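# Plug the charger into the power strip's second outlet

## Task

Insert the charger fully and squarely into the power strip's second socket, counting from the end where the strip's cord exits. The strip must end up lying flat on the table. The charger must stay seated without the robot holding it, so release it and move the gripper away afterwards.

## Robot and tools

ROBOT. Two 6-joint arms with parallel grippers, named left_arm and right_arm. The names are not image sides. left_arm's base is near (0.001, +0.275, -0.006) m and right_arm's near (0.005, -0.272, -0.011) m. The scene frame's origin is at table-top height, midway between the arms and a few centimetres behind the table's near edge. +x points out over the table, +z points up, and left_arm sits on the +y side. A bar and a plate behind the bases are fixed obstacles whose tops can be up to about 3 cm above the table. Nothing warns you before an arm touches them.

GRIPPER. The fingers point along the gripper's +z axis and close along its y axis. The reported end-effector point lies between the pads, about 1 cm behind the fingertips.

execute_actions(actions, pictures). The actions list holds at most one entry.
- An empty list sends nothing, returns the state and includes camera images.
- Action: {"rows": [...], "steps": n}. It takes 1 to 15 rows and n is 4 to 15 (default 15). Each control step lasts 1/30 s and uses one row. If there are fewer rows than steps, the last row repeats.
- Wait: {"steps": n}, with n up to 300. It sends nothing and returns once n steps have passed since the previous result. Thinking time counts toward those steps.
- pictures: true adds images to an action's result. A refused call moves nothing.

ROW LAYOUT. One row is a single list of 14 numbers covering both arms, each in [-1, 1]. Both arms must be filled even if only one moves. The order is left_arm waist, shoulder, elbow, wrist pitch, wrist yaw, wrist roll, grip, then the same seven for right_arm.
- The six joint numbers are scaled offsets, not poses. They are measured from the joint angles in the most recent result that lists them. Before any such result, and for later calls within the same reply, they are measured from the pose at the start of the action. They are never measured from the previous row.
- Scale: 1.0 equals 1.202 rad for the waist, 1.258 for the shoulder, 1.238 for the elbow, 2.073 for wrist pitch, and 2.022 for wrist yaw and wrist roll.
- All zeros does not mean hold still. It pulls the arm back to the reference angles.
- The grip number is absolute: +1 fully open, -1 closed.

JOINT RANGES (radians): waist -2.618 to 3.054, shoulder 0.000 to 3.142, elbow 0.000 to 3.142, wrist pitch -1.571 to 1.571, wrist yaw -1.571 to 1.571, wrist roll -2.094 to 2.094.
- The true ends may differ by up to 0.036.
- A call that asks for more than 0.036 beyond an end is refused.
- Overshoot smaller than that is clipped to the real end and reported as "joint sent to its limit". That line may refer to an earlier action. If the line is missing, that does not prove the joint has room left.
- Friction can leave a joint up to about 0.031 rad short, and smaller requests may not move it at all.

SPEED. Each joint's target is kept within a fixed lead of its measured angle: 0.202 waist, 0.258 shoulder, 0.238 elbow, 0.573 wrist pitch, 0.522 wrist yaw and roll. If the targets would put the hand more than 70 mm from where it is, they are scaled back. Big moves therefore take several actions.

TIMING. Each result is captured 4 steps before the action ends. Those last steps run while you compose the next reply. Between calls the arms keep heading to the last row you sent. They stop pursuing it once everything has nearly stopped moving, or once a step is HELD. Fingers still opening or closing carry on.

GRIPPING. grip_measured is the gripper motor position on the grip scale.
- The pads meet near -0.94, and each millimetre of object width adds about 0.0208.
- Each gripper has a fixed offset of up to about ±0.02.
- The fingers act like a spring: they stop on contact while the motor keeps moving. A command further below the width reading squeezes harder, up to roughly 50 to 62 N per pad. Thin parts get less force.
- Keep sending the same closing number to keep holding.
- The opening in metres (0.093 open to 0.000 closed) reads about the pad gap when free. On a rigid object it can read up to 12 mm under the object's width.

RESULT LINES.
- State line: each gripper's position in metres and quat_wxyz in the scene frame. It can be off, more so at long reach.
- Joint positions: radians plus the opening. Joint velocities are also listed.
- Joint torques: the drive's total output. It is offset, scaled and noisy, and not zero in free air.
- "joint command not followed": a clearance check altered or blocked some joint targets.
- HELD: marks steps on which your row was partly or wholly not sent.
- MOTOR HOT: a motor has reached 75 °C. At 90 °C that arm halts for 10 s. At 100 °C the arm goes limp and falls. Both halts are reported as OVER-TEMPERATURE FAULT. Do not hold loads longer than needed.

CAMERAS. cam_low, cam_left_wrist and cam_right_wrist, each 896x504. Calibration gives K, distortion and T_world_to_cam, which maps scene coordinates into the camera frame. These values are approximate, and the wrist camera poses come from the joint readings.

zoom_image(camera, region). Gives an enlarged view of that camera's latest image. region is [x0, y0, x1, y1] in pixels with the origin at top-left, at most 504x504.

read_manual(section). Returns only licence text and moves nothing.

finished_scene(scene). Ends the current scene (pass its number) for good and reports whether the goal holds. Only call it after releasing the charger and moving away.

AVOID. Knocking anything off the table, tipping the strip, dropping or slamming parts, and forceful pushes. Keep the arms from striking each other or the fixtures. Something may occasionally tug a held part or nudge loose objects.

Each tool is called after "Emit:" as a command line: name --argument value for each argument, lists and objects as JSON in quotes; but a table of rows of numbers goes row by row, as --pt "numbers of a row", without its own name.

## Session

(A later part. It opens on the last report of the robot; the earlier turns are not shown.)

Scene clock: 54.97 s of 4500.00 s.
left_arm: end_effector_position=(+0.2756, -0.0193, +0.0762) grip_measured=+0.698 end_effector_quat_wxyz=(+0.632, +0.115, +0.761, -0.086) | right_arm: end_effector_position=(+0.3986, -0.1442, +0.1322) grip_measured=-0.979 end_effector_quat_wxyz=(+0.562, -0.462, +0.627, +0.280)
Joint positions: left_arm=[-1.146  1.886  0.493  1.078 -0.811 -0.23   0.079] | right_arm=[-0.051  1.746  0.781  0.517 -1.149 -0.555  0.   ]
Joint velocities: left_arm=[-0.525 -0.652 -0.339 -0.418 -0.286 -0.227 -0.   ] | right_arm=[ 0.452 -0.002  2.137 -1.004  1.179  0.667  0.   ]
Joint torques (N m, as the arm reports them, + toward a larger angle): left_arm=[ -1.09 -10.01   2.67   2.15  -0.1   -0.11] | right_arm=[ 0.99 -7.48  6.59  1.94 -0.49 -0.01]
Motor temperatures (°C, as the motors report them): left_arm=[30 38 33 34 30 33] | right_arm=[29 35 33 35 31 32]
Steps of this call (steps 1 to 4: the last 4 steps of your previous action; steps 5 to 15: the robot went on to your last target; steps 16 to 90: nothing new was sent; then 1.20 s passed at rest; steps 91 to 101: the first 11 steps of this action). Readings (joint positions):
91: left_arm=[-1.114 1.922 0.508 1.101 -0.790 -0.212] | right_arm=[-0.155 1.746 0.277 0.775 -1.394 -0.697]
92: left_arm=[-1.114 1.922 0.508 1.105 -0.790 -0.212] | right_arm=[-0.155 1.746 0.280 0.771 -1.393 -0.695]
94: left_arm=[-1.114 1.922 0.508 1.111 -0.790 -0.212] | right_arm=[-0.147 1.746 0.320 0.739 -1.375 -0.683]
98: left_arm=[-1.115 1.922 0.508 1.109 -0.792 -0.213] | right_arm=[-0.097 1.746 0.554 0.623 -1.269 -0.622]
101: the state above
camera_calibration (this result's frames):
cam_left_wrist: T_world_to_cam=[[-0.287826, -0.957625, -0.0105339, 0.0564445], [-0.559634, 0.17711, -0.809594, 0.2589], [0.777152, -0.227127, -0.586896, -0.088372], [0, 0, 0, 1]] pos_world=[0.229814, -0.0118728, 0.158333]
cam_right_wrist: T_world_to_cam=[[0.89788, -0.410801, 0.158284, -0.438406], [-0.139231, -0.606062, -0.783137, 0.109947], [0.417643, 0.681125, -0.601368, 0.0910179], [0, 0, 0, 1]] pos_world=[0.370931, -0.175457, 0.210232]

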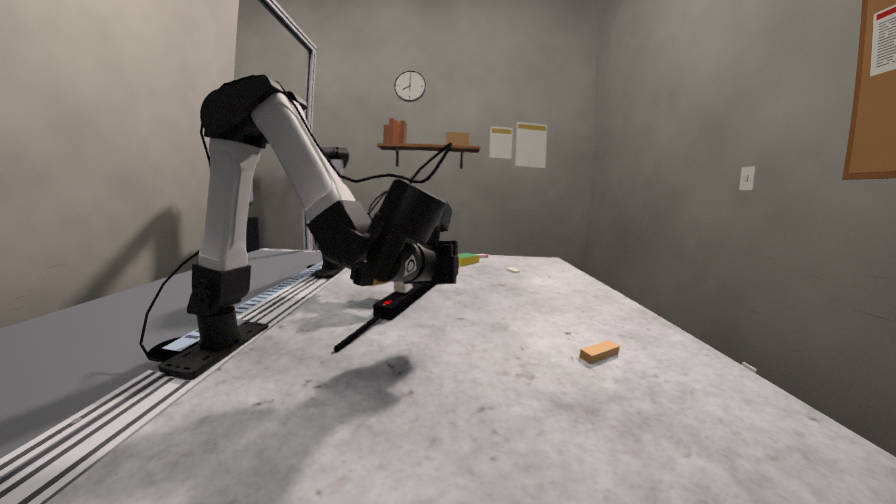

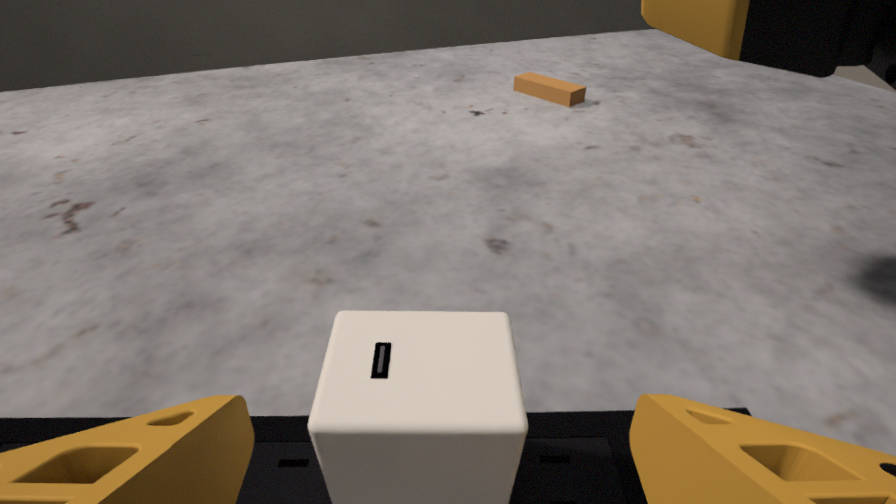

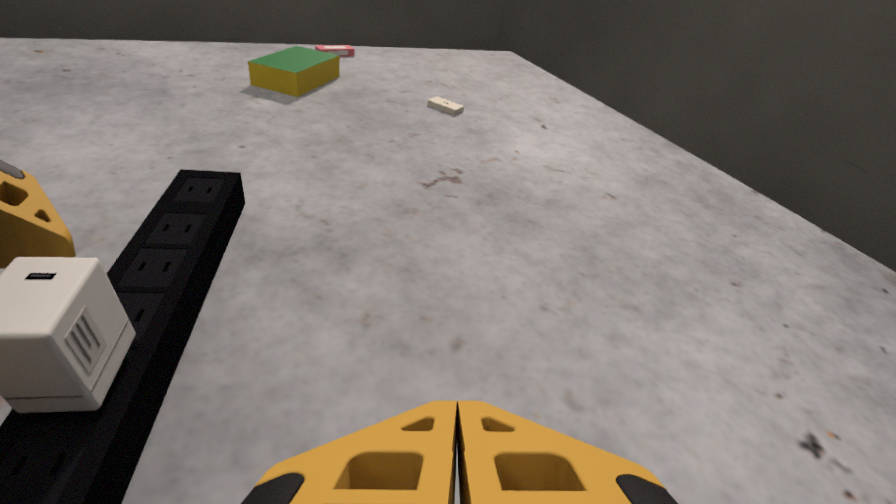

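Emit:
execute_actions --actions '[{"rows": [ [-0.119,-0.148,-0.094,-0.073,-0.062,-0.059,0.7, 0.097,0.003,0.355,-0.188,0.187,0.108,-1], [-0.131,-0.162,-0.102,-0.081,-0.068,-0.064,0.7, 0.126,0.010,0.412,-0.227,0.206,0.117,-1], [-0.145,-0.179,-0.112,-0.090,-0.075,-0.071,0.7, 0.165,0.022,0.482,-0.281,0.233,0.129,-1], [-0.160,-0.197,-0.122,-0.100,-0.082,-0.077,0.7, 0.211,0.038,0.563,-0.343,0.263,0.142,-1], [-0.173,-0.213,-0.132,-0.109,-0.089,-0.083,0.7, 0.262,0.056,0.644,-0.413,0.297,0.158,-1], [-0.184,-0.226,-0.139,-0.116,-0.094,-0.088,0.7, 0.313,0.076,0.725,-0.483,0.331,0.173,-1], [-0.190,-0.233,-0.143,-0.120,-0.097,-0.091,0.7, 0.365,0.096,0.794,-0.553,0.365,0.189,-1], [-0.192,-0.236,-0.145,-0.121,-0.098,-0.092,0.7, 0.416,0.116,0.846,-0.622,0.398,0.204,-1], [-0.192,-0.236,-0.145,-0.121,-0.098,-0.092,0.7, 0.467,0.136,0.881,-0.692,0.432,0.219,-1], [-0.192,-0.236,-0.145,-0.121,-0.098,-0.092,0.7, 0.518,0.155,0.898,-0.762,0.466,0.235,-1], [-0.192,-0.236,-0.145,-0.121,-0.098,-0.092,0.7, 0.564,0.173,0.898,-0.824,0.496,0.248,-1], [-0.192,-0.236,-0.145,-0.121,-0.098,-0.092,0.7, 0.598,0.188,0.898,-0.870,0.519,0.259,-1], [-0.192,-0.236,-0.145,-0.121,-0.098,-0.092,0.7, 0.626,0.200,0.898,-0.909,0.538,0.267,-1], [-0.192,-0.236,-0.145,-0.121,-0.098,-0.092,0.7, 0.643,0.208,0.898,-0.932,0.549,0.272,-1], [-0.192,-0.236,-0.145,-0.121,-0.098,-0.092,0.7, 0.649,0.212,0.898,-0.940,0.553,0.274,-1] ], "steps": 15}]'

Emit:
execute_actions --actions '[{"steps": 14}]' --pictures true

Scene clock: 56.23 s of 4500.00 s.
left_arm: end_effector_position=(+0.2047, +0.0010, +0.0931) grip_measured=+0.698 end_effector_quat_wxyz=(+0.624, +0.112, +0.765, -0.111) | right_arm: end_effector_position=(+0.4580, +0.0411, +0.2691) grip_measured=-0.980 end_effector_quat_wxyz=(+0.439, -0.379, +0.782, +0.229)
Joint positions: left_arm=[-1.369  1.606  0.337  0.855 -0.982 -0.393  0.079] | right_arm=[ 0.485  1.883  1.822 -0.5   -0.433 -0.187  0.   ]
Joint velocities: left_arm=[-0.007 -0.007 -0.002 -0.168 -0.168 -0.125 -0.   ] | right_arm=[ 1.6    0.159  0.901 -1.546  1.004  0.491  0.   ]
Joint torques (N m, as the arm reports them, + toward a larger angle): left_arm=[-0.62 -6.76  3.51  1.8  -0.23 -0.14] | right_arm=[-1.66 -7.27  6.2   1.21 -0.1   0.02]
Motor temperatures (°C, as the motors report them): left_arm=[30 38 33 34 30 33] | right_arm=[29 35 34 35 31 32]
Steps of this call (steps 1 to 4: the last 4 steps of your previous action; steps 5 to 27: the robot went on to your last target; steps 28 to 38: the first 11 steps of this action). Readings (joint positions):
28: left_arm=[-1.276 1.725 0.407 0.941 -0.918 -0.333] | right_arm=[0.046 1.735 1.186 0.183 -0.804 -0.352]
29: left_arm=[-1.278 1.722 0.405 0.937 -0.921 -0.336] | right_arm=[0.052 1.737 1.204 0.155 -0.793 -0.347]
31: left_arm=[-1.298 1.695 0.386 0.918 -0.934 -0.348] | right_arm=[0.094 1.764 1.309 0.043 -0.742 -0.326]
35: left_arm=[-1.359 1.620 0.343 0.873 -0.967 -0.379] | right_arm=[0.300 1.840 1.638 -0.279 -0.565 -0.250]
38: the state above

Scene clock: 56.70 s of 4500.00 s.
left_arm: end_effector_position=(+0.2054, +0.0050, +0.0904) grip_measured=+0.698 end_effector_quat_wxyz=(+0.623, +0.108, +0.768, -0.102) | right_arm: end_effector_position=(+0.3088, +0.0137, +0.1177) grip_measured=-0.980 end_effector_quat_wxyz=(+0.040, -0.360, +0.931, +0.038)
Joint positions: left_arm=[-1.369  1.606  0.336  0.833 -0.997 -0.407  0.079] | right_arm=[ 0.739  2.014  1.878 -1.312 -0.086 -0.025  0.   ]
Joint velocities: left_arm=[-0.002 -0.002 -0.002  0.051 -0.037 -0.11  -0.   ] | right_arm=[-0.002 -0.007 -0.017 -0.828  0.3    0.095  0.   ]
Joint torques (N m, as the arm reports them, + toward a larger angle): left_arm=[-0.38 -6.65  3.47  1.8  -0.29 -0.12] | right_arm=[ -0.63 -10.41   7.91   0.74  -0.1    0.03]
Motor temperatures (°C, as the motors report them): left_arm=[30 38 33 34 30 33] | right_arm=[29 35 34 35 31 32]
Kept back: nothing.
Steps of this call (steps 1 to 4: the last 4 steps of your previous action; steps 5 to 14: the robot went on to your last target). Readings (joint positions):
1: left_arm=[-1.369 1.606 0.337 0.851 -0.985 -0.396] | right_arm=[0.538 1.888 1.845 -0.552 -0.401 -0.170]
2: left_arm=[-1.369 1.606 0.337 0.847 -0.988 -0.398] | right_arm=[0.586 1.894 1.860 -0.604 -0.369 -0.154]
4: left_arm=[-1.369 1.606 0.336 0.841 -0.992 -0.402] | right_arm=[0.662 1.912 1.874 -0.713 -0.310 -0.124]
8: left_arm=[-1.369 1.606 0.336 0.836 -0.995 -0.405] | right_arm=[0.735 1.965 1.878 -0.980 -0.206 -0.075]
14: the state above
camera_calibration (this result's frames):
cam_left_wrist: T_world_to_cam=[[-0.297599, -0.954391, 0.0239354, 0.058486], [-0.578571, 0.160354, -0.799714, 0.22983], [0.759401, -0.251843, -0.599904, -0.0150329], [0, 0, 0, 1]] pos_world=[0.161794, 0.0151783, 0.17338]
cam_right_wrist: T_world_to_cam=[[0.66859, -0.741851, -0.0514209, -0.190627], [-0.690212, -0.644811, 0.328368, 0.221569], [-0.276757, -0.184052, -0.943149, 0.278817], [0, 0, 0, 1]] pos_world=[0.357546, 0.0527701, 0.180408]

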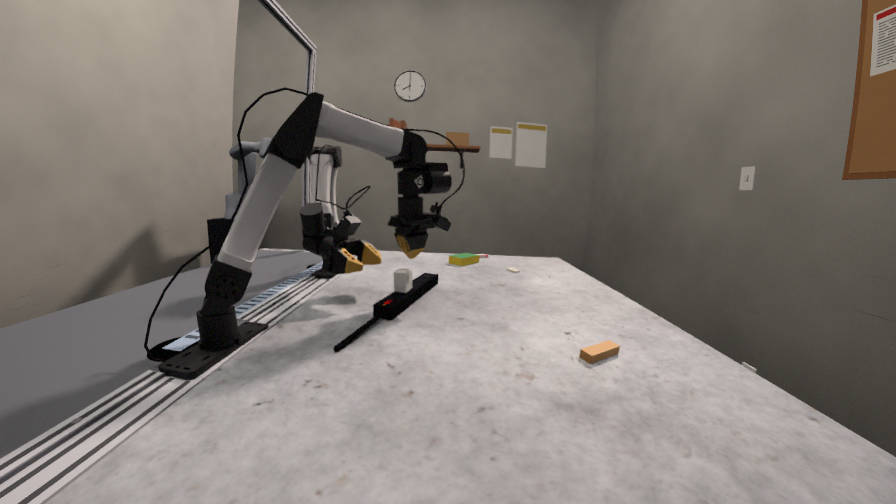

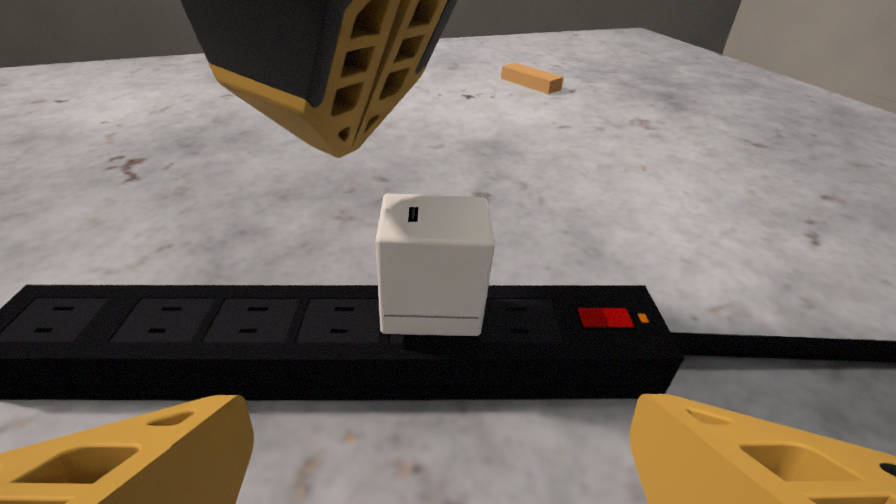

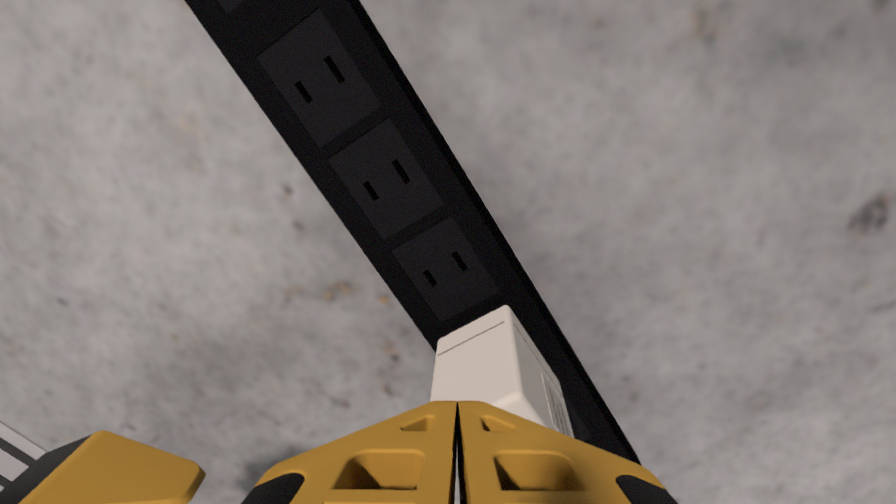

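Emit:
execute_actions --actions '[]'

Scene clock: 56.73 s of 4500.00 s.
left_arm: end_effector_position=(+0.2054, +0.0050, +0.0904) grip_measured=+0.698 end_effector_quat_wxyz=(+0.623, +0.108, +0.768, -0.102) | right_arm: end_effector_position=(+0.3056, +0.0089, +0.1172) grip_measured=-0.980 end_effector_quat_wxyz=(+0.031, -0.358, +0.933, +0.030)
Joint positions: left_arm=[-1.369  1.606  0.336  0.833 -0.997 -0.407  0.079] | right_arm=[ 0.739  2.014  1.878 -1.335 -0.077 -0.021  0.   ]
Joint velocities: left_arm=[ 0.002 -0.002 -0.002 -0.066 -0.051  0.022 -0.   ] | right_arm=[ 0.012  0.002  0.012 -0.593  0.256  0.081  0.   ]
Joint torques (N m, as the arm reports them, + toward a larger angle): left_arm=[-0.38 -6.69  3.47  1.81 -0.25 -0.16] | right_arm=[ -0.61 -10.34   7.82   0.6   -0.13   0.04]
Motor temperatures (°C, as the motors report them): left_arm=[30 38 33 34 30 33] | right_arm=[29 35 34 35 31 32]
Kept back: nothing.
Steps of this call (step 1: the robot went on to your last target). Readings (joint positions):
1: the state above
camera_calibration (this result's frames):
cam_left_wrist: T_world_to_cam=[[-0.297599, -0.954391, 0.0239354, 0.058486], [-0.578571, 0.160354, -0.799714, 0.22983], [0.759401, -0.251843, -0.599904, -0.0150329], [0, 0, 0, 1]] pos_world=[0.161794, 0.0151783, 0.17338]
cam_right_wrist: T_world_to_cam=[[0.663892, -0.746581, -0.043179, -0.191558], [-0.689775, -0.633638, 0.350304, 0.213691], [-0.28889, -0.20278, -0.93564, 0.279535], [0, 0, 0, 1]] pos_world=[0.355327, 0.0490732, 0.178416]

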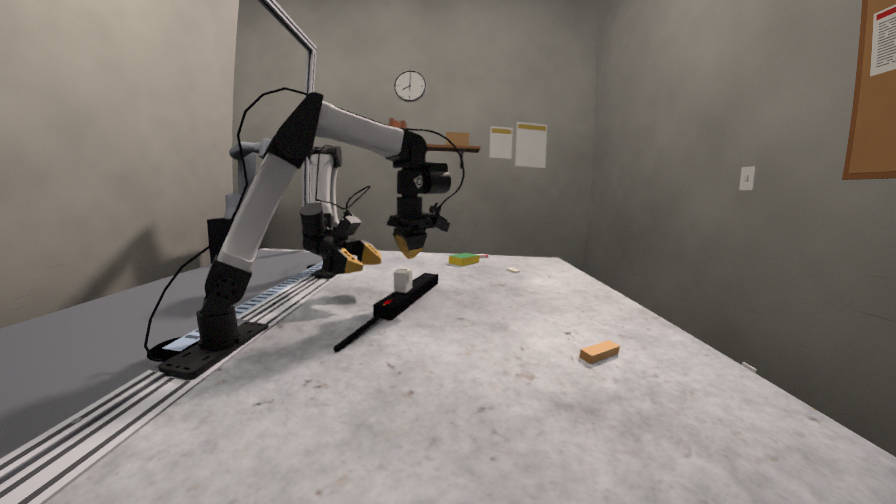

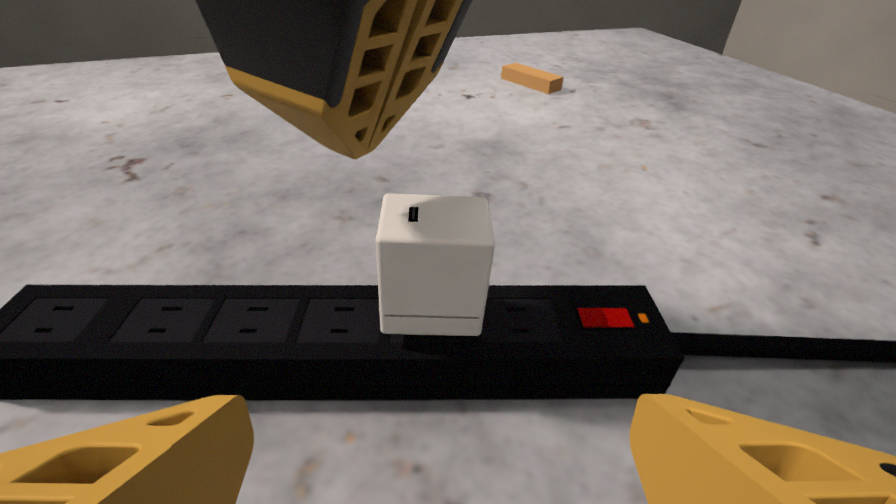

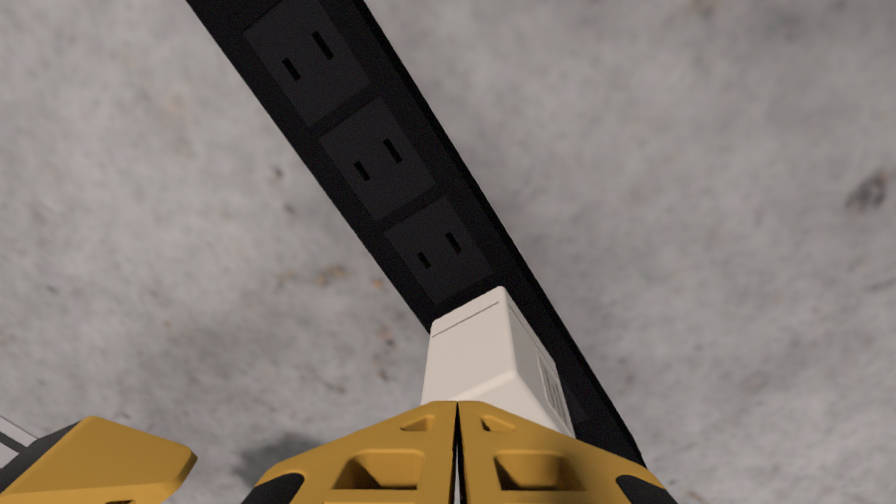

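Emit:
execute_actions --actions '[{"rows": [ [0,0,0,0.005,0,0,0.7, -0.010,0,0.005,-0.044,0.023,0.01,-1], [0,0,0,0.005,0,0,0.7, -0.016,0,-0.005,-0.040,0.023,0.01,-1], [0,0,0,0.005,0,0,0.7, -0.021,0,-0.015,-0.035,0.023,0.01,-1], [0,0,0,0.005,0,0,0.7, -0.025,0,-0.026,-0.029,0.023,0.01,-1], [0,0,0,0.005,0,0,0.7, -0.028,0,-0.038,-0.023,0.023,0.01,-1], [0,0,0,0.005,0,0,0.7, -0.028,0,-0.050,-0.017,0.023,0.01,-1], [0,0,0,0.005,0,0,0.7, -0.028,0,-0.061,-0.011,0.023,0.01,-1], [0,0,0,0.005,0,0,0.7, -0.028,0,-0.070,-0.006,0.023,0.01,-1], [0,0,0,0.005,0,0,0.7, -0.028,0,-0.077,-0.001,0.023,0.01,-1] ], "steps": 15}]' --pictures true

Scene clock: 57.60 s of 4500.00 s.
left_arm: end_effector_position=(+0.2054, +0.0051, +0.0903) grip_measured=+0.698 end_effector_quat_wxyz=(+0.623, +0.108, +0.768, -0.102) | right_arm: end_effector_position=(+0.2947, -0.0190, +0.0972) grip_measured=-0.980 end_effector_quat_wxyz=(-0.016, -0.339, +0.940, -0.006)
Joint positions: left_arm=[-1.369  1.606  0.336  0.832 -0.998 -0.408  0.079] | right_arm=[ 0.72   2.014  1.8   -1.37  -0.042 -0.006  0.   ]
Joint velocities: left_arm=[ 0.007 -0.002  0.002  0.022 -0.022 -0.007  0.   ] | right_arm=[-0.017  0.012 -0.159  0.051 -0.007  0.022  0.   ]
Joint torques (N m, as the arm reports them, + toward a larger angle): left_arm=[ 0.17 -5.34  5.64  1.99 -0.16 -0.03] | right_arm=[ -1.03 -10.     5.94   0.62  -0.08   0.04]
Motor temperatures (°C, as the motors report them): left_arm=[30 38 33 34 30 33] | right_arm=[29 36 34 35 31 32]
Steps of this call (steps 1 to 15: the robot went on to your last target; steps 16 to 26: the first 11 steps of this action). Readings (joint positions):
16: left_arm=[-1.369 1.606 0.336 0.832 -0.998 -0.408] | right_arm=[0.739 2.014 1.878 -1.411 -0.045 -0.007]
17: left_arm=[-1.369 1.606 0.336 0.832 -0.998 -0.408] | right_arm=[0.739 2.014 1.878 -1.411 -0.045 -0.007]
19: left_arm=[-1.369 1.606 0.336 0.832 -0.998 -0.408] | right_arm=[0.737 2.014 1.876 -1.410 -0.044 -0.007]
23: left_arm=[-1.369 1.606 0.336 0.832 -0.998 -0.408] | right_arm=[0.723 2.014 1.832 -1.386 -0.043 -0.007]
26: the state above
camera_calibration (this result's frames):
cam_left_wrist: T_world_to_cam=[[-0.297094, -0.954548, 0.0239518, 0.0584907], [-0.578842, 0.160096, -0.79957, 0.229792], [0.759393, -0.251412, -0.600096, -0.0150539], [0, 0, 0, 1]] pos_world=[0.161822, 0.0152586, 0.1733]
cam_right_wrist: T_world_to_cam=[[0.632225, -0.77473, -0.00924885, -0.200502], [-0.687829, -0.566723, 0.453558, 0.186174], [-0.356627, -0.280389, -0.891179, 0.266219], [0, 0, 0, 1]] pos_world=[0.349759, 0.0248189, 0.150953]

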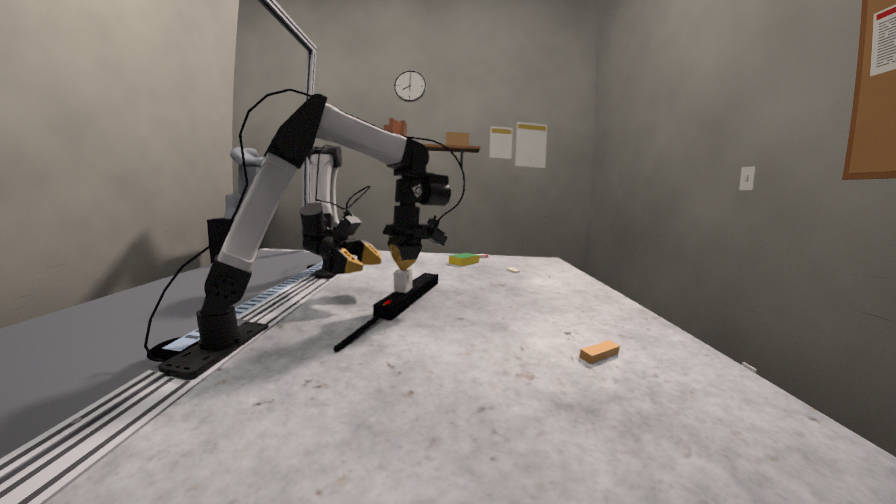

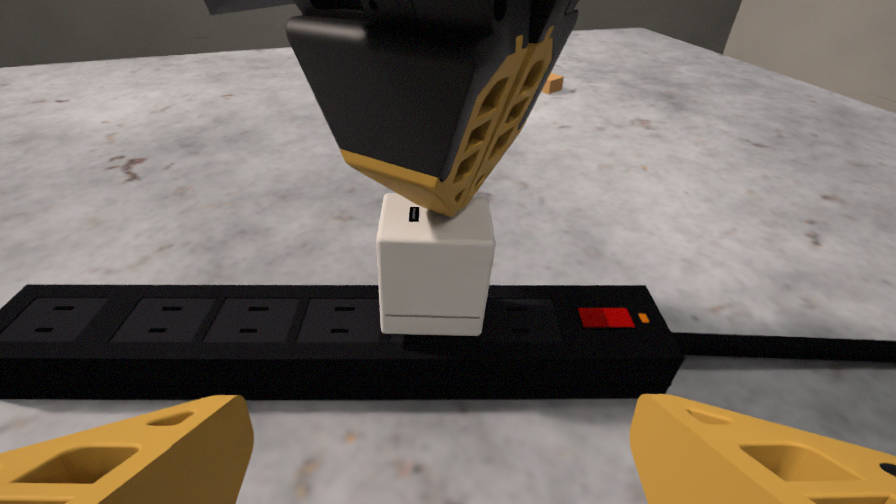

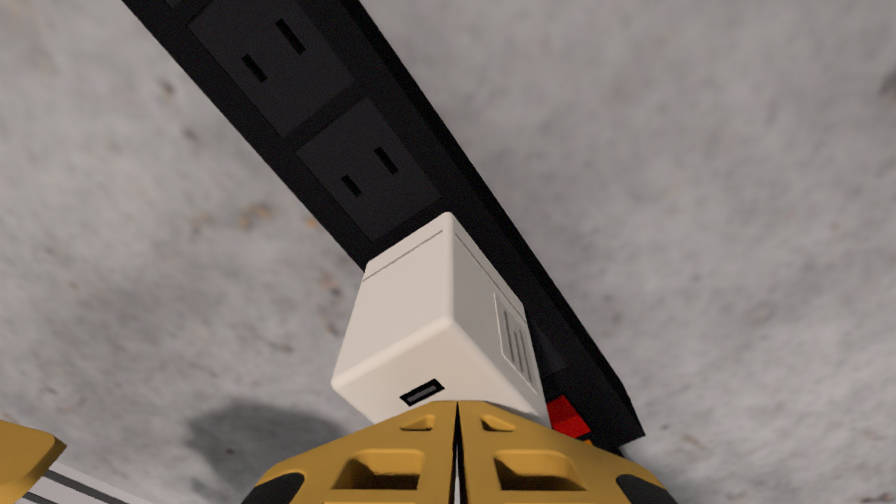

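Emit:
execute_actions --actions '[{"rows": [ [0,0,0,0.005,0,0,0.7, 0.008,0,-0.014,0.020,0,0,-1], [0,0,0,0.005,0,0,0.7, 0.014,0,-0.014,0.024,0,0,-1], [0,0,0,0.005,0,0,0.7, 0.019,0,-0.016,0.027,0,0,-1], [0,0,0,0.005,0,0,0.7, 0.019,0,-0.020,0.030,0,0,-1], [0,0,0,0.005,0,0,0.7, 0.019,0,-0.025,0.032,0,0,-1], [0,0,0,0.005,0,0,0.7, 0.019,0,-0.030,0.034,0,0,-1], [0,0,0,0.005,0,0,0.7, 0.019,0.004,-0.035,0.036,0,0,-1], [0,0,0,0.005,0,0,0.7, 0.019,0.008,-0.039,0.037,0,0,-1], [0,0,0,0.005,0,0,0.7, 0.019,0.014,-0.043,0.038,0,0,-1], [0,0,0,0.005,0,0,0.7, 0.019,0.020,-0.047,0.038,0,0,-1], [0,0,0,0.005,0,0,0.7, 0.019,0.026,-0.051,0.038,0,0,-1], [0,0,0,0.005,0,0,0.7, 0.019,0.032,-0.055,0.038,0,0,-1], [0,0,0,0.005,0,0,0.7, 0.019,0.038,-0.059,0.038,0,0,-1], [0,0,0,0.005,0,0,0.7, 0.019,0.045,-0.063,0.038,0,0,-1], [0,0,0,0.005,0,0,0.7, 0.019,0.052,-0.067,0.038,0,0,-1] ], "steps": 15}]'

Emit:
execute_actions --actions '[{"steps": 7}]' --pictures true

Scene clock: 58.80 s of 4500.00 s.
left_arm: end_effector_position=(+0.2054, +0.0051, +0.0903) grip_measured=+0.698 end_effector_quat_wxyz=(+0.623, +0.108, +0.768, -0.102) | right_arm: end_effector_position=(+0.2988, -0.0073, +0.0936) grip_measured=-0.980 end_effector_quat_wxyz=(+0.004, -0.348, +0.937, +0.002)
Joint positions: left_arm=[-1.369  1.606  0.336  0.832 -0.998 -0.408  0.079] | right_arm=[ 0.736  2.014  1.788 -1.313 -0.042 -0.006  0.   ]
Joint velocities: left_arm=[-0.007  0.002 -0.007 -0.037 -0.066  0.066 -0.   ] | right_arm=[-0.017 -0.012 -0.022  0.066 -0.022 -0.037  0.   ]
Joint torques (N m, as the arm reports them, + toward a larger angle): left_arm=[ 0.13 -5.33  5.71  1.98 -0.17 -0.05] | right_arm=[ 0.55 -7.71  2.8   0.68 -0.19 -0.02]
Motor temperatures (°C, as the motors report them): left_arm=[30 38 33 34 30 33] | right_arm=[29 36 34 35 31 32]
Steps of this call (steps 1 to 4: the last 4 steps of your previous action; steps 5 to 25: the robot went on to your last target; steps 26 to 36: the first 11 steps of this action). Readings (joint positions):
26: left_arm=[-1.369 1.606 0.336 0.832 -0.998 -0.408] | right_arm=[0.720 2.014 1.797 -1.347 -0.042 -0.006]
27: left_arm=[-1.369 1.606 0.336 0.832 -0.998 -0.408] | right_arm=[0.720 2.014 1.797 -1.345 -0.042 -0.006]
29: left_arm=[-1.369 1.606 0.336 0.832 -0.998 -0.408] | right_arm=[0.726 2.014 1.797 -1.338 -0.042 -0.006]
33: left_arm=[-1.369 1.606 0.336 0.832 -0.998 -0.408] | right_arm=[0.736 2.014 1.791 -1.319 -0.042 -0.006]
36: the state above

Scene clock: 59.03 s of 4500.00 s.
left_arm: end_effector_position=(+0.2054, +0.0051, +0.0903) grip_measured=+0.698 end_effector_quat_wxyz=(+0.623, +0.108, +0.768, -0.102) | right_arm: end_effector_position=(+0.3001, -0.0062, +0.0923) grip_measured=-0.980 end_effector_quat_wxyz=(+0.008, -0.348, +0.937, +0.003)
Joint positions: left_arm=[-1.369  1.606  0.336  0.832 -0.998 -0.408  0.079] | right_arm=[ 0.736  2.014  1.782 -1.301 -0.042 -0.006  0.   ]
Joint velocities: left_arm=[-0.007 -0.002  0.002  0.022  0.007  0.051  0.001] | right_arm=[ 0.012 -0.002  0.002 -0.081 -0.022 -0.022  0.   ]
Joint torques (N m, as the arm reports them, + toward a larger angle): left_arm=[ 0.15 -5.34  5.69  1.98 -0.17 -0.03] | right_arm=[ 0.6  -5.31  1.51  0.66 -0.2  -0.02]
Motor temperatures (°C, as the motors report them): left_arm=[30 38 33 34 30 33] | right_arm=[29 36 34 35 31 32]
Kept back: nothing.
Steps of this call (steps 1 to 4: the last 4 steps of your previous action; steps 5 to 7: the robot went on to your last target). Readings (joint positions):
1: left_arm=[-1.369 1.606 0.336 0.832 -0.998 -0.408] | right_arm=[0.736 2.014 1.787 -1.311 -0.042 -0.006]
2: left_arm=[-1.369 1.606 0.336 0.832 -0.998 -0.408] | right_arm=[0.736 2.014 1.785 -1.308 -0.042 -0.006]
4: left_arm=[-1.369 1.606 0.336 0.832 -0.998 -0.408] | right_arm=[0.736 2.014 1.783 -1.304 -0.042 -0.006]
7: the state above
camera_calibration (this result's frames):
cam_left_wrist: T_world_to_cam=[[-0.297094, -0.954548, 0.0239518, 0.0584907], [-0.578842, 0.160096, -0.79957, 0.229792], [0.759393, -0.251412, -0.600096, -0.0150539], [0, 0, 0, 1]] pos_world=[0.161822, 0.0152586, 0.1733]
cam_right_wrist: T_world_to_cam=[[0.647133, -0.762315, -0.00970812, -0.198438], [-0.693526, -0.59393, 0.407761, 0.205119], [-0.316609, -0.257143, -0.913037, 0.257514], [0, 0, 0, 1]] pos_world=[0.352202, 0.0367718, 0.149554]

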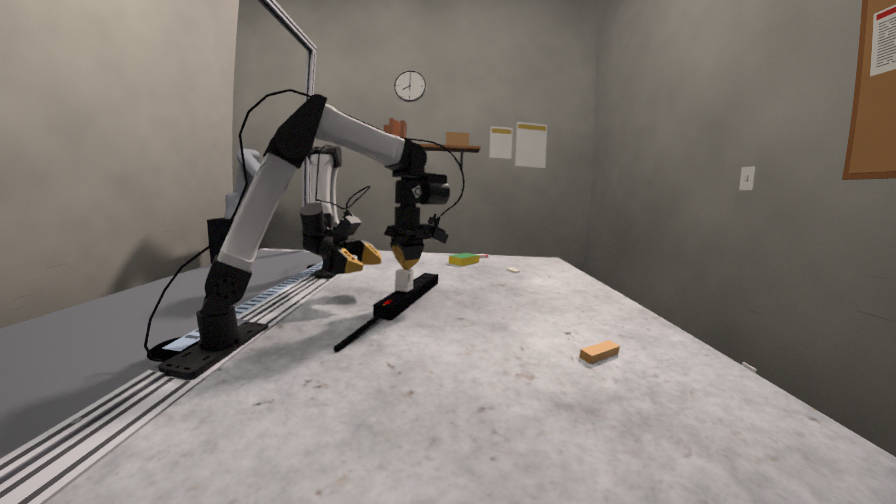

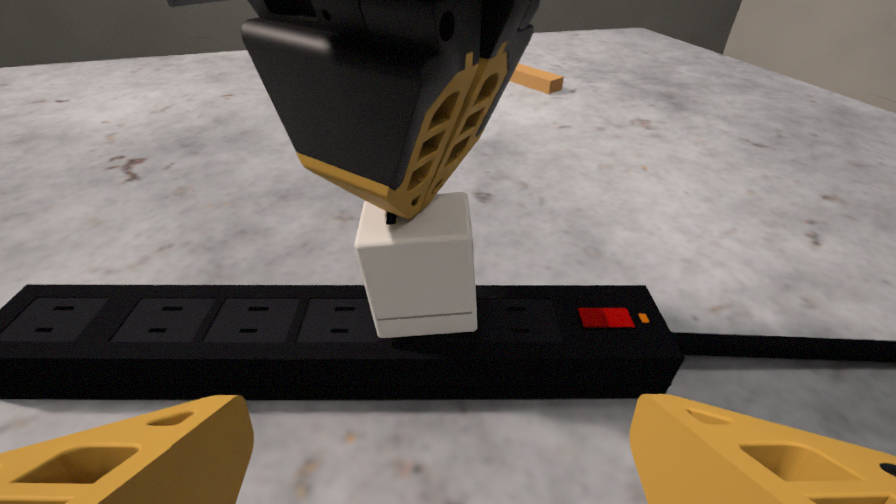

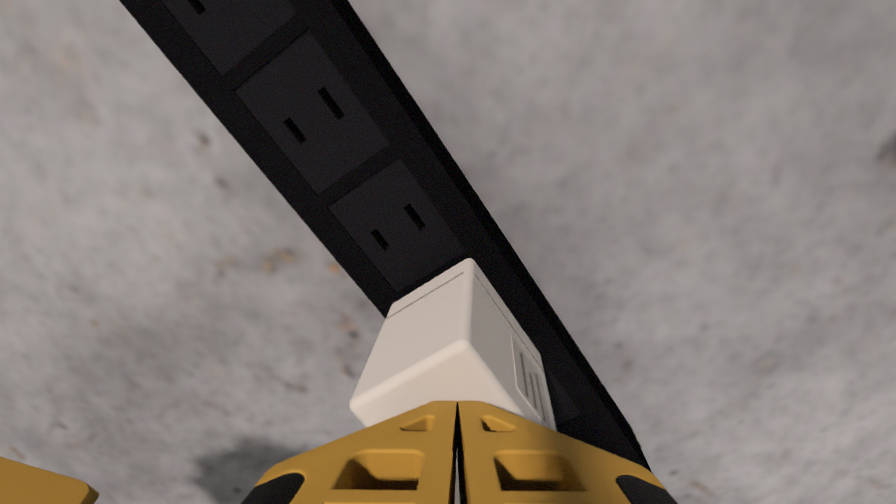

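Emit:
execute_actions --actions '[{"rows": [ [0,0,0,0.005,0,0,0.7, 0,0.035,-0.035,0.002,0,0,-1], [0,0,0,0.005,0,0,0.7, 0,0.020,-0.015,-0.003,0,0.02,-1], [0,0,0,0.005,0,0,0.7, 0,0.008,0.005,-0.012,0,0.06,-1], [0,0,0,0.005,0,0,0.7, 0,0,0.022,-0.022,0,0.12,-0.6], [0,0,0,0.005,0,0,0.7, 0,0,0.034,-0.030,0,0.19,0], [0,0,0,0.005,0,0,0.7, 0,0,0.037,-0.035,0,0.27,0.6], [0,0,0,0.005,0,0,0.7, 0,0,0.037,-0.035,0,0.35,1], [0,0,0,0.005,0,0,0.7, 0,0,0.037,-0.032,0,0.42,1], [0,0,0,0.005,0,0,0.7, 0,0,0.030,-0.022,0,0.47,1], [0,0,0,0.005,0,0,0.7, 0,0,0.018,-0.012,0,0.50,1], [0,0,0,0.005,0,0,0.7, 0,0,0.004,-0.002,0,0.502,1], [0,0,0,0.005,0,0,0.7, 0,0,-0.012,0.008,0,0.502,1], [0,0,0,0.005,0,0,0.7, 0,0,-0.028,0.017,0,0.502,1], [0,0,0,0.005,0,0,0.7, 0,0,-0.044,0.024,0,0.502,1], [0,0,0,0.005,0,0,0.7, 0,0,-0.058,0.028,0,0.502,1] ], "steps": 15}]' --pictures true

Scene clock: 61.30 s of 4500.00 s.
left_arm: end_effector_position=(+0.2054, +0.0051, +0.0903) grip_measured=+0.698 end_effector_quat_wxyz=(+0.623, +0.108, +0.768, -0.102) | right_arm: end_effector_position=(+0.2994, -0.0063, +0.1005) grip_measured=+0.985 end_effector_quat_wxyz=(+0.006, -0.022, +1.000, +0.006)
Joint positions: left_arm=[-1.369  1.606  0.336  0.832 -0.998 -0.408  0.079] | right_arm=[ 0.736  2.011  1.81  -1.331 -0.043  0.661  0.092]
Joint velocities: left_arm=[-0.022 -0.007 -0.002 -0.007 -0.066  0.022 -0.   ] | right_arm=[-0.007  0.002 -0.095  0.11  -0.007  2.293  0.053]
Joint torques (N m, as the arm reports them, + toward a larger angle): left_arm=[ 0.16 -5.28  5.62  1.98 -0.16 -0.04] | right_arm=[ 0.19 -9.84  5.2   0.63 -0.16 -0.02]
Motor temperatures (°C, as the motors report them): left_arm=[30 38 33 35 30 33] | right_arm=[29 36 34 35 31 32]
Steps of this call (steps 1 to 30: the robot went on to your last target; steps 31 to 57: nothing new was sent; steps 58 to 68: the first 11 steps of this action). Readings (joint positions):
58: left_arm=[-1.369 1.606 0.336 0.832 -0.998 -0.408] | right_arm=[0.736 2.014 1.782 -1.301 -0.042 -0.006]
59: left_arm=[-1.369 1.606 0.336 0.832 -0.998 -0.408] | right_arm=[0.736 2.012 1.783 -1.301 -0.042 -0.001]
61: left_arm=[-1.369 1.606 0.336 0.832 -0.998 -0.408] | right_arm=[0.736 2.011 1.790 -1.307 -0.043 0.053]
65: left_arm=[-1.369 1.606 0.336 0.832 -0.998 -0.408] | right_arm=[0.736 2.011 1.811 -1.333 -0.043 0.378]
68: the state above
camera_calibration (this result's frames):
cam_left_wrist: T_world_to_cam=[[-0.297094, -0.954548, 0.0239518, 0.0584907], [-0.578842, 0.160096, -0.79957, 0.229792], [0.759393, -0.251412, -0.600096, -0.0150539], [0, 0, 0, 1]] pos_world=[0.161822, 0.0152586, 0.1733]
cam_right_wrist: T_world_to_cam=[[0.0363314, -0.999128, -0.0205622, -0.015456], [-0.910685, -0.0415738, 0.411004, 0.269457], [-0.411501, 0.00379337, -0.911401, 0.294613], [0, 0, 0, 1]] pos_world=[0.367185, -0.00535774, 0.157445]

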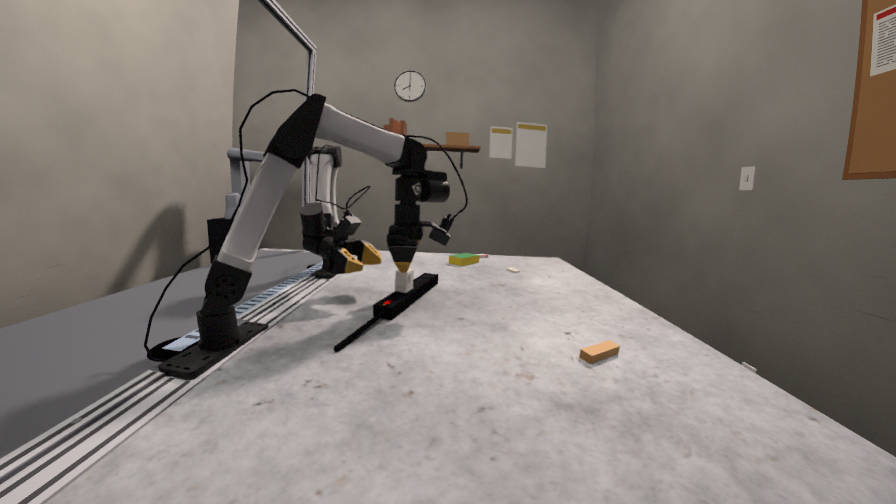

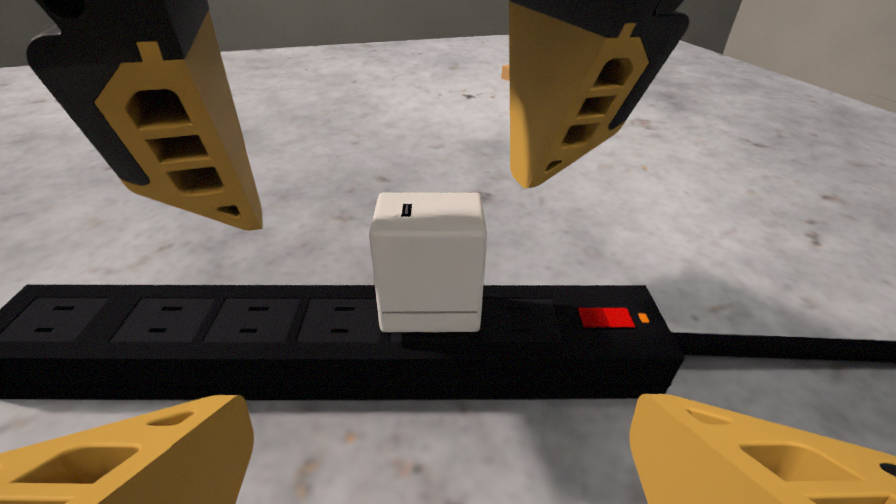

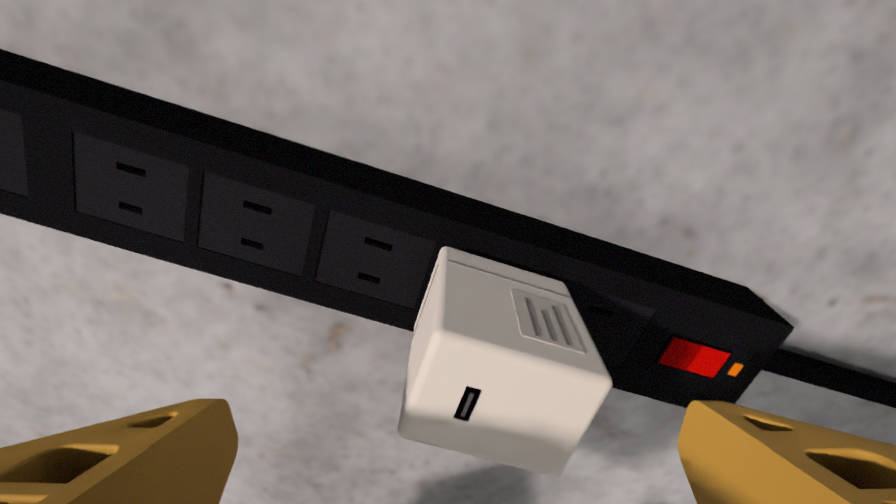

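Emit:
execute_actions --actions '[{"rows": [ [0,0,0,0.005,0,0,0.7, 0,0,-0.090,0.046,0,0.172,0.8], [0,0,0,0.005,0,0,0.7, 0,0,-0.101,0.052,0,0.172,0.6], [0,0,0,0.005,0,0,0.7, 0,0,-0.112,0.058,0,0.172,0.5], [0,0,0,0.005,0,0,0.7, 0,0,-0.122,0.063,0,0.172,0.4], [0,0,0,0.005,0,0,0.7, 0,0,-0.128,0.066,0,0.172,0.4], [0,0,0,0.005,0,0,0.7, 0,0,-0.131,0.066,0,0.172,0.4] ], "steps": 14}]' --pictures true

Scene clock: 61.97 s of 4500.00 s.
left_arm: end_effector_position=(+0.2054, +0.0051, +0.0903) grip_measured=+0.698 end_effector_quat_wxyz=(+0.623, +0.108, +0.768, -0.102) | right_arm: end_effector_position=(+0.2924, -0.0143, +0.0633) grip_measured=+0.402 end_effector_quat_wxyz=(-0.006, +0.147, +0.989, -0.006)
Joint positions: left_arm=[-1.369  1.606  0.336  0.832 -0.998 -0.408  0.079] | right_arm=[ 0.736  2.011  1.662 -1.218 -0.043  0.999  0.065]
Joint velocities: left_arm=[ 0.002  0.027 -0.007 -0.007  0.022 -0.007 -0.   ] | right_arm=[-0.012  0.007 -0.002  0.11  -0.007  0.037  0.   ]
Joint torques (N m, as the arm reports them, + toward a larger angle): left_arm=[ 0.16 -5.26  5.7   1.99 -0.16 -0.03] | right_arm=[  0.14 -10.     5.34   0.55  -0.15   0.04]
Motor temperatures (°C, as the motors report them): left_arm=[30 38 33 35 30 33] | right_arm=[29 36 34 35 31 32]
Steps of this call (steps 1 to 4: the last 4 steps of your previous action; steps 5 to 10: the robot went on to your last target; steps 11 to 20: the first 10 steps of this action). Readings (joint positions):
11: left_arm=[-1.369 1.606 0.336 0.832 -0.998 -0.408] | right_arm=[0.736 2.011 1.723 -1.264 -0.043 0.974]
12: left_arm=[-1.369 1.606 0.336 0.832 -0.998 -0.408] | right_arm=[0.736 2.011 1.719 -1.257 -0.043 0.980]
14: left_arm=[-1.369 1.606 0.336 0.832 -0.998 -0.408] | right_arm=[0.736 2.011 1.702 -1.239 -0.043 0.988]
18: left_arm=[-1.369 1.606 0.336 0.832 -0.998 -0.408] | right_arm=[0.736 2.011 1.665 -1.221 -0.043 0.997]
20: the state above
camera_calibration (this result's frames):
cam_left_wrist: T_world_to_cam=[[-0.297094, -0.954548, 0.0239518, 0.0584907], [-0.578842, 0.160096, -0.79957, 0.229792], [0.759393, -0.251412, -0.600096, -0.0150539], [0, 0, 0, 1]] pos_world=[0.161822, 0.0152586, 0.1733]
cam_right_wrist: T_world_to_cam=[[-0.298682, -0.954339, 0.0051296, 0.0730342], [-0.860025, 0.271486, 0.432032, 0.266361], [-0.413698, 0.124628, -0.901844, 0.259611], [0, 0, 0, 1]] pos_world=[0.358292, -0.0349689, 0.118677]

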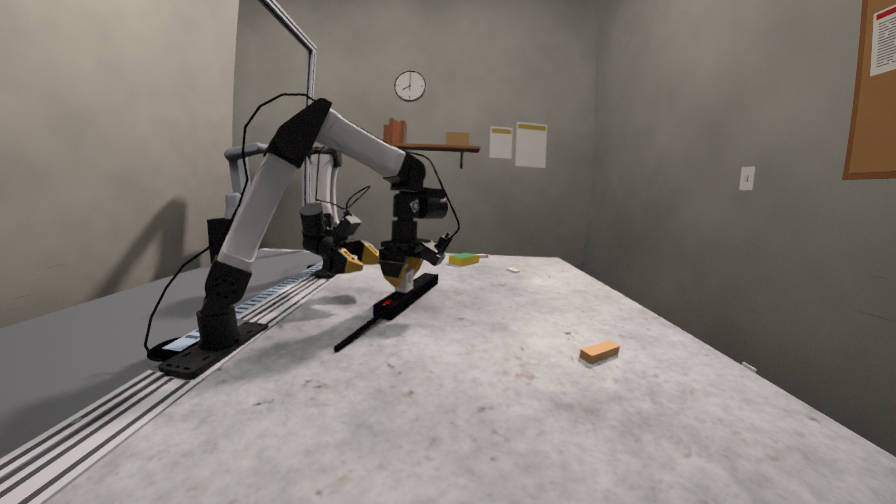

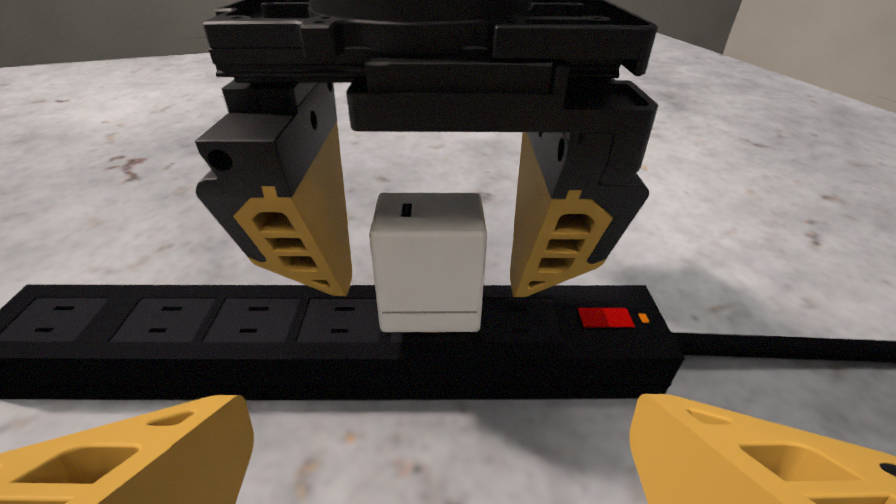

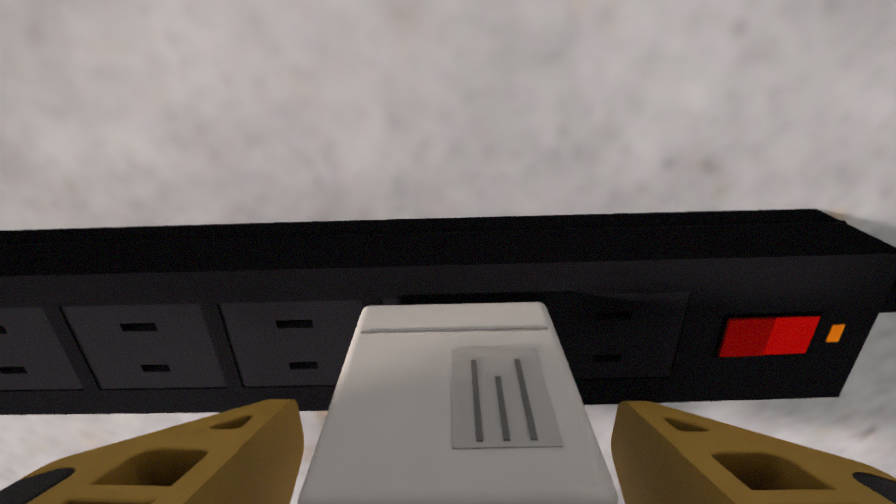

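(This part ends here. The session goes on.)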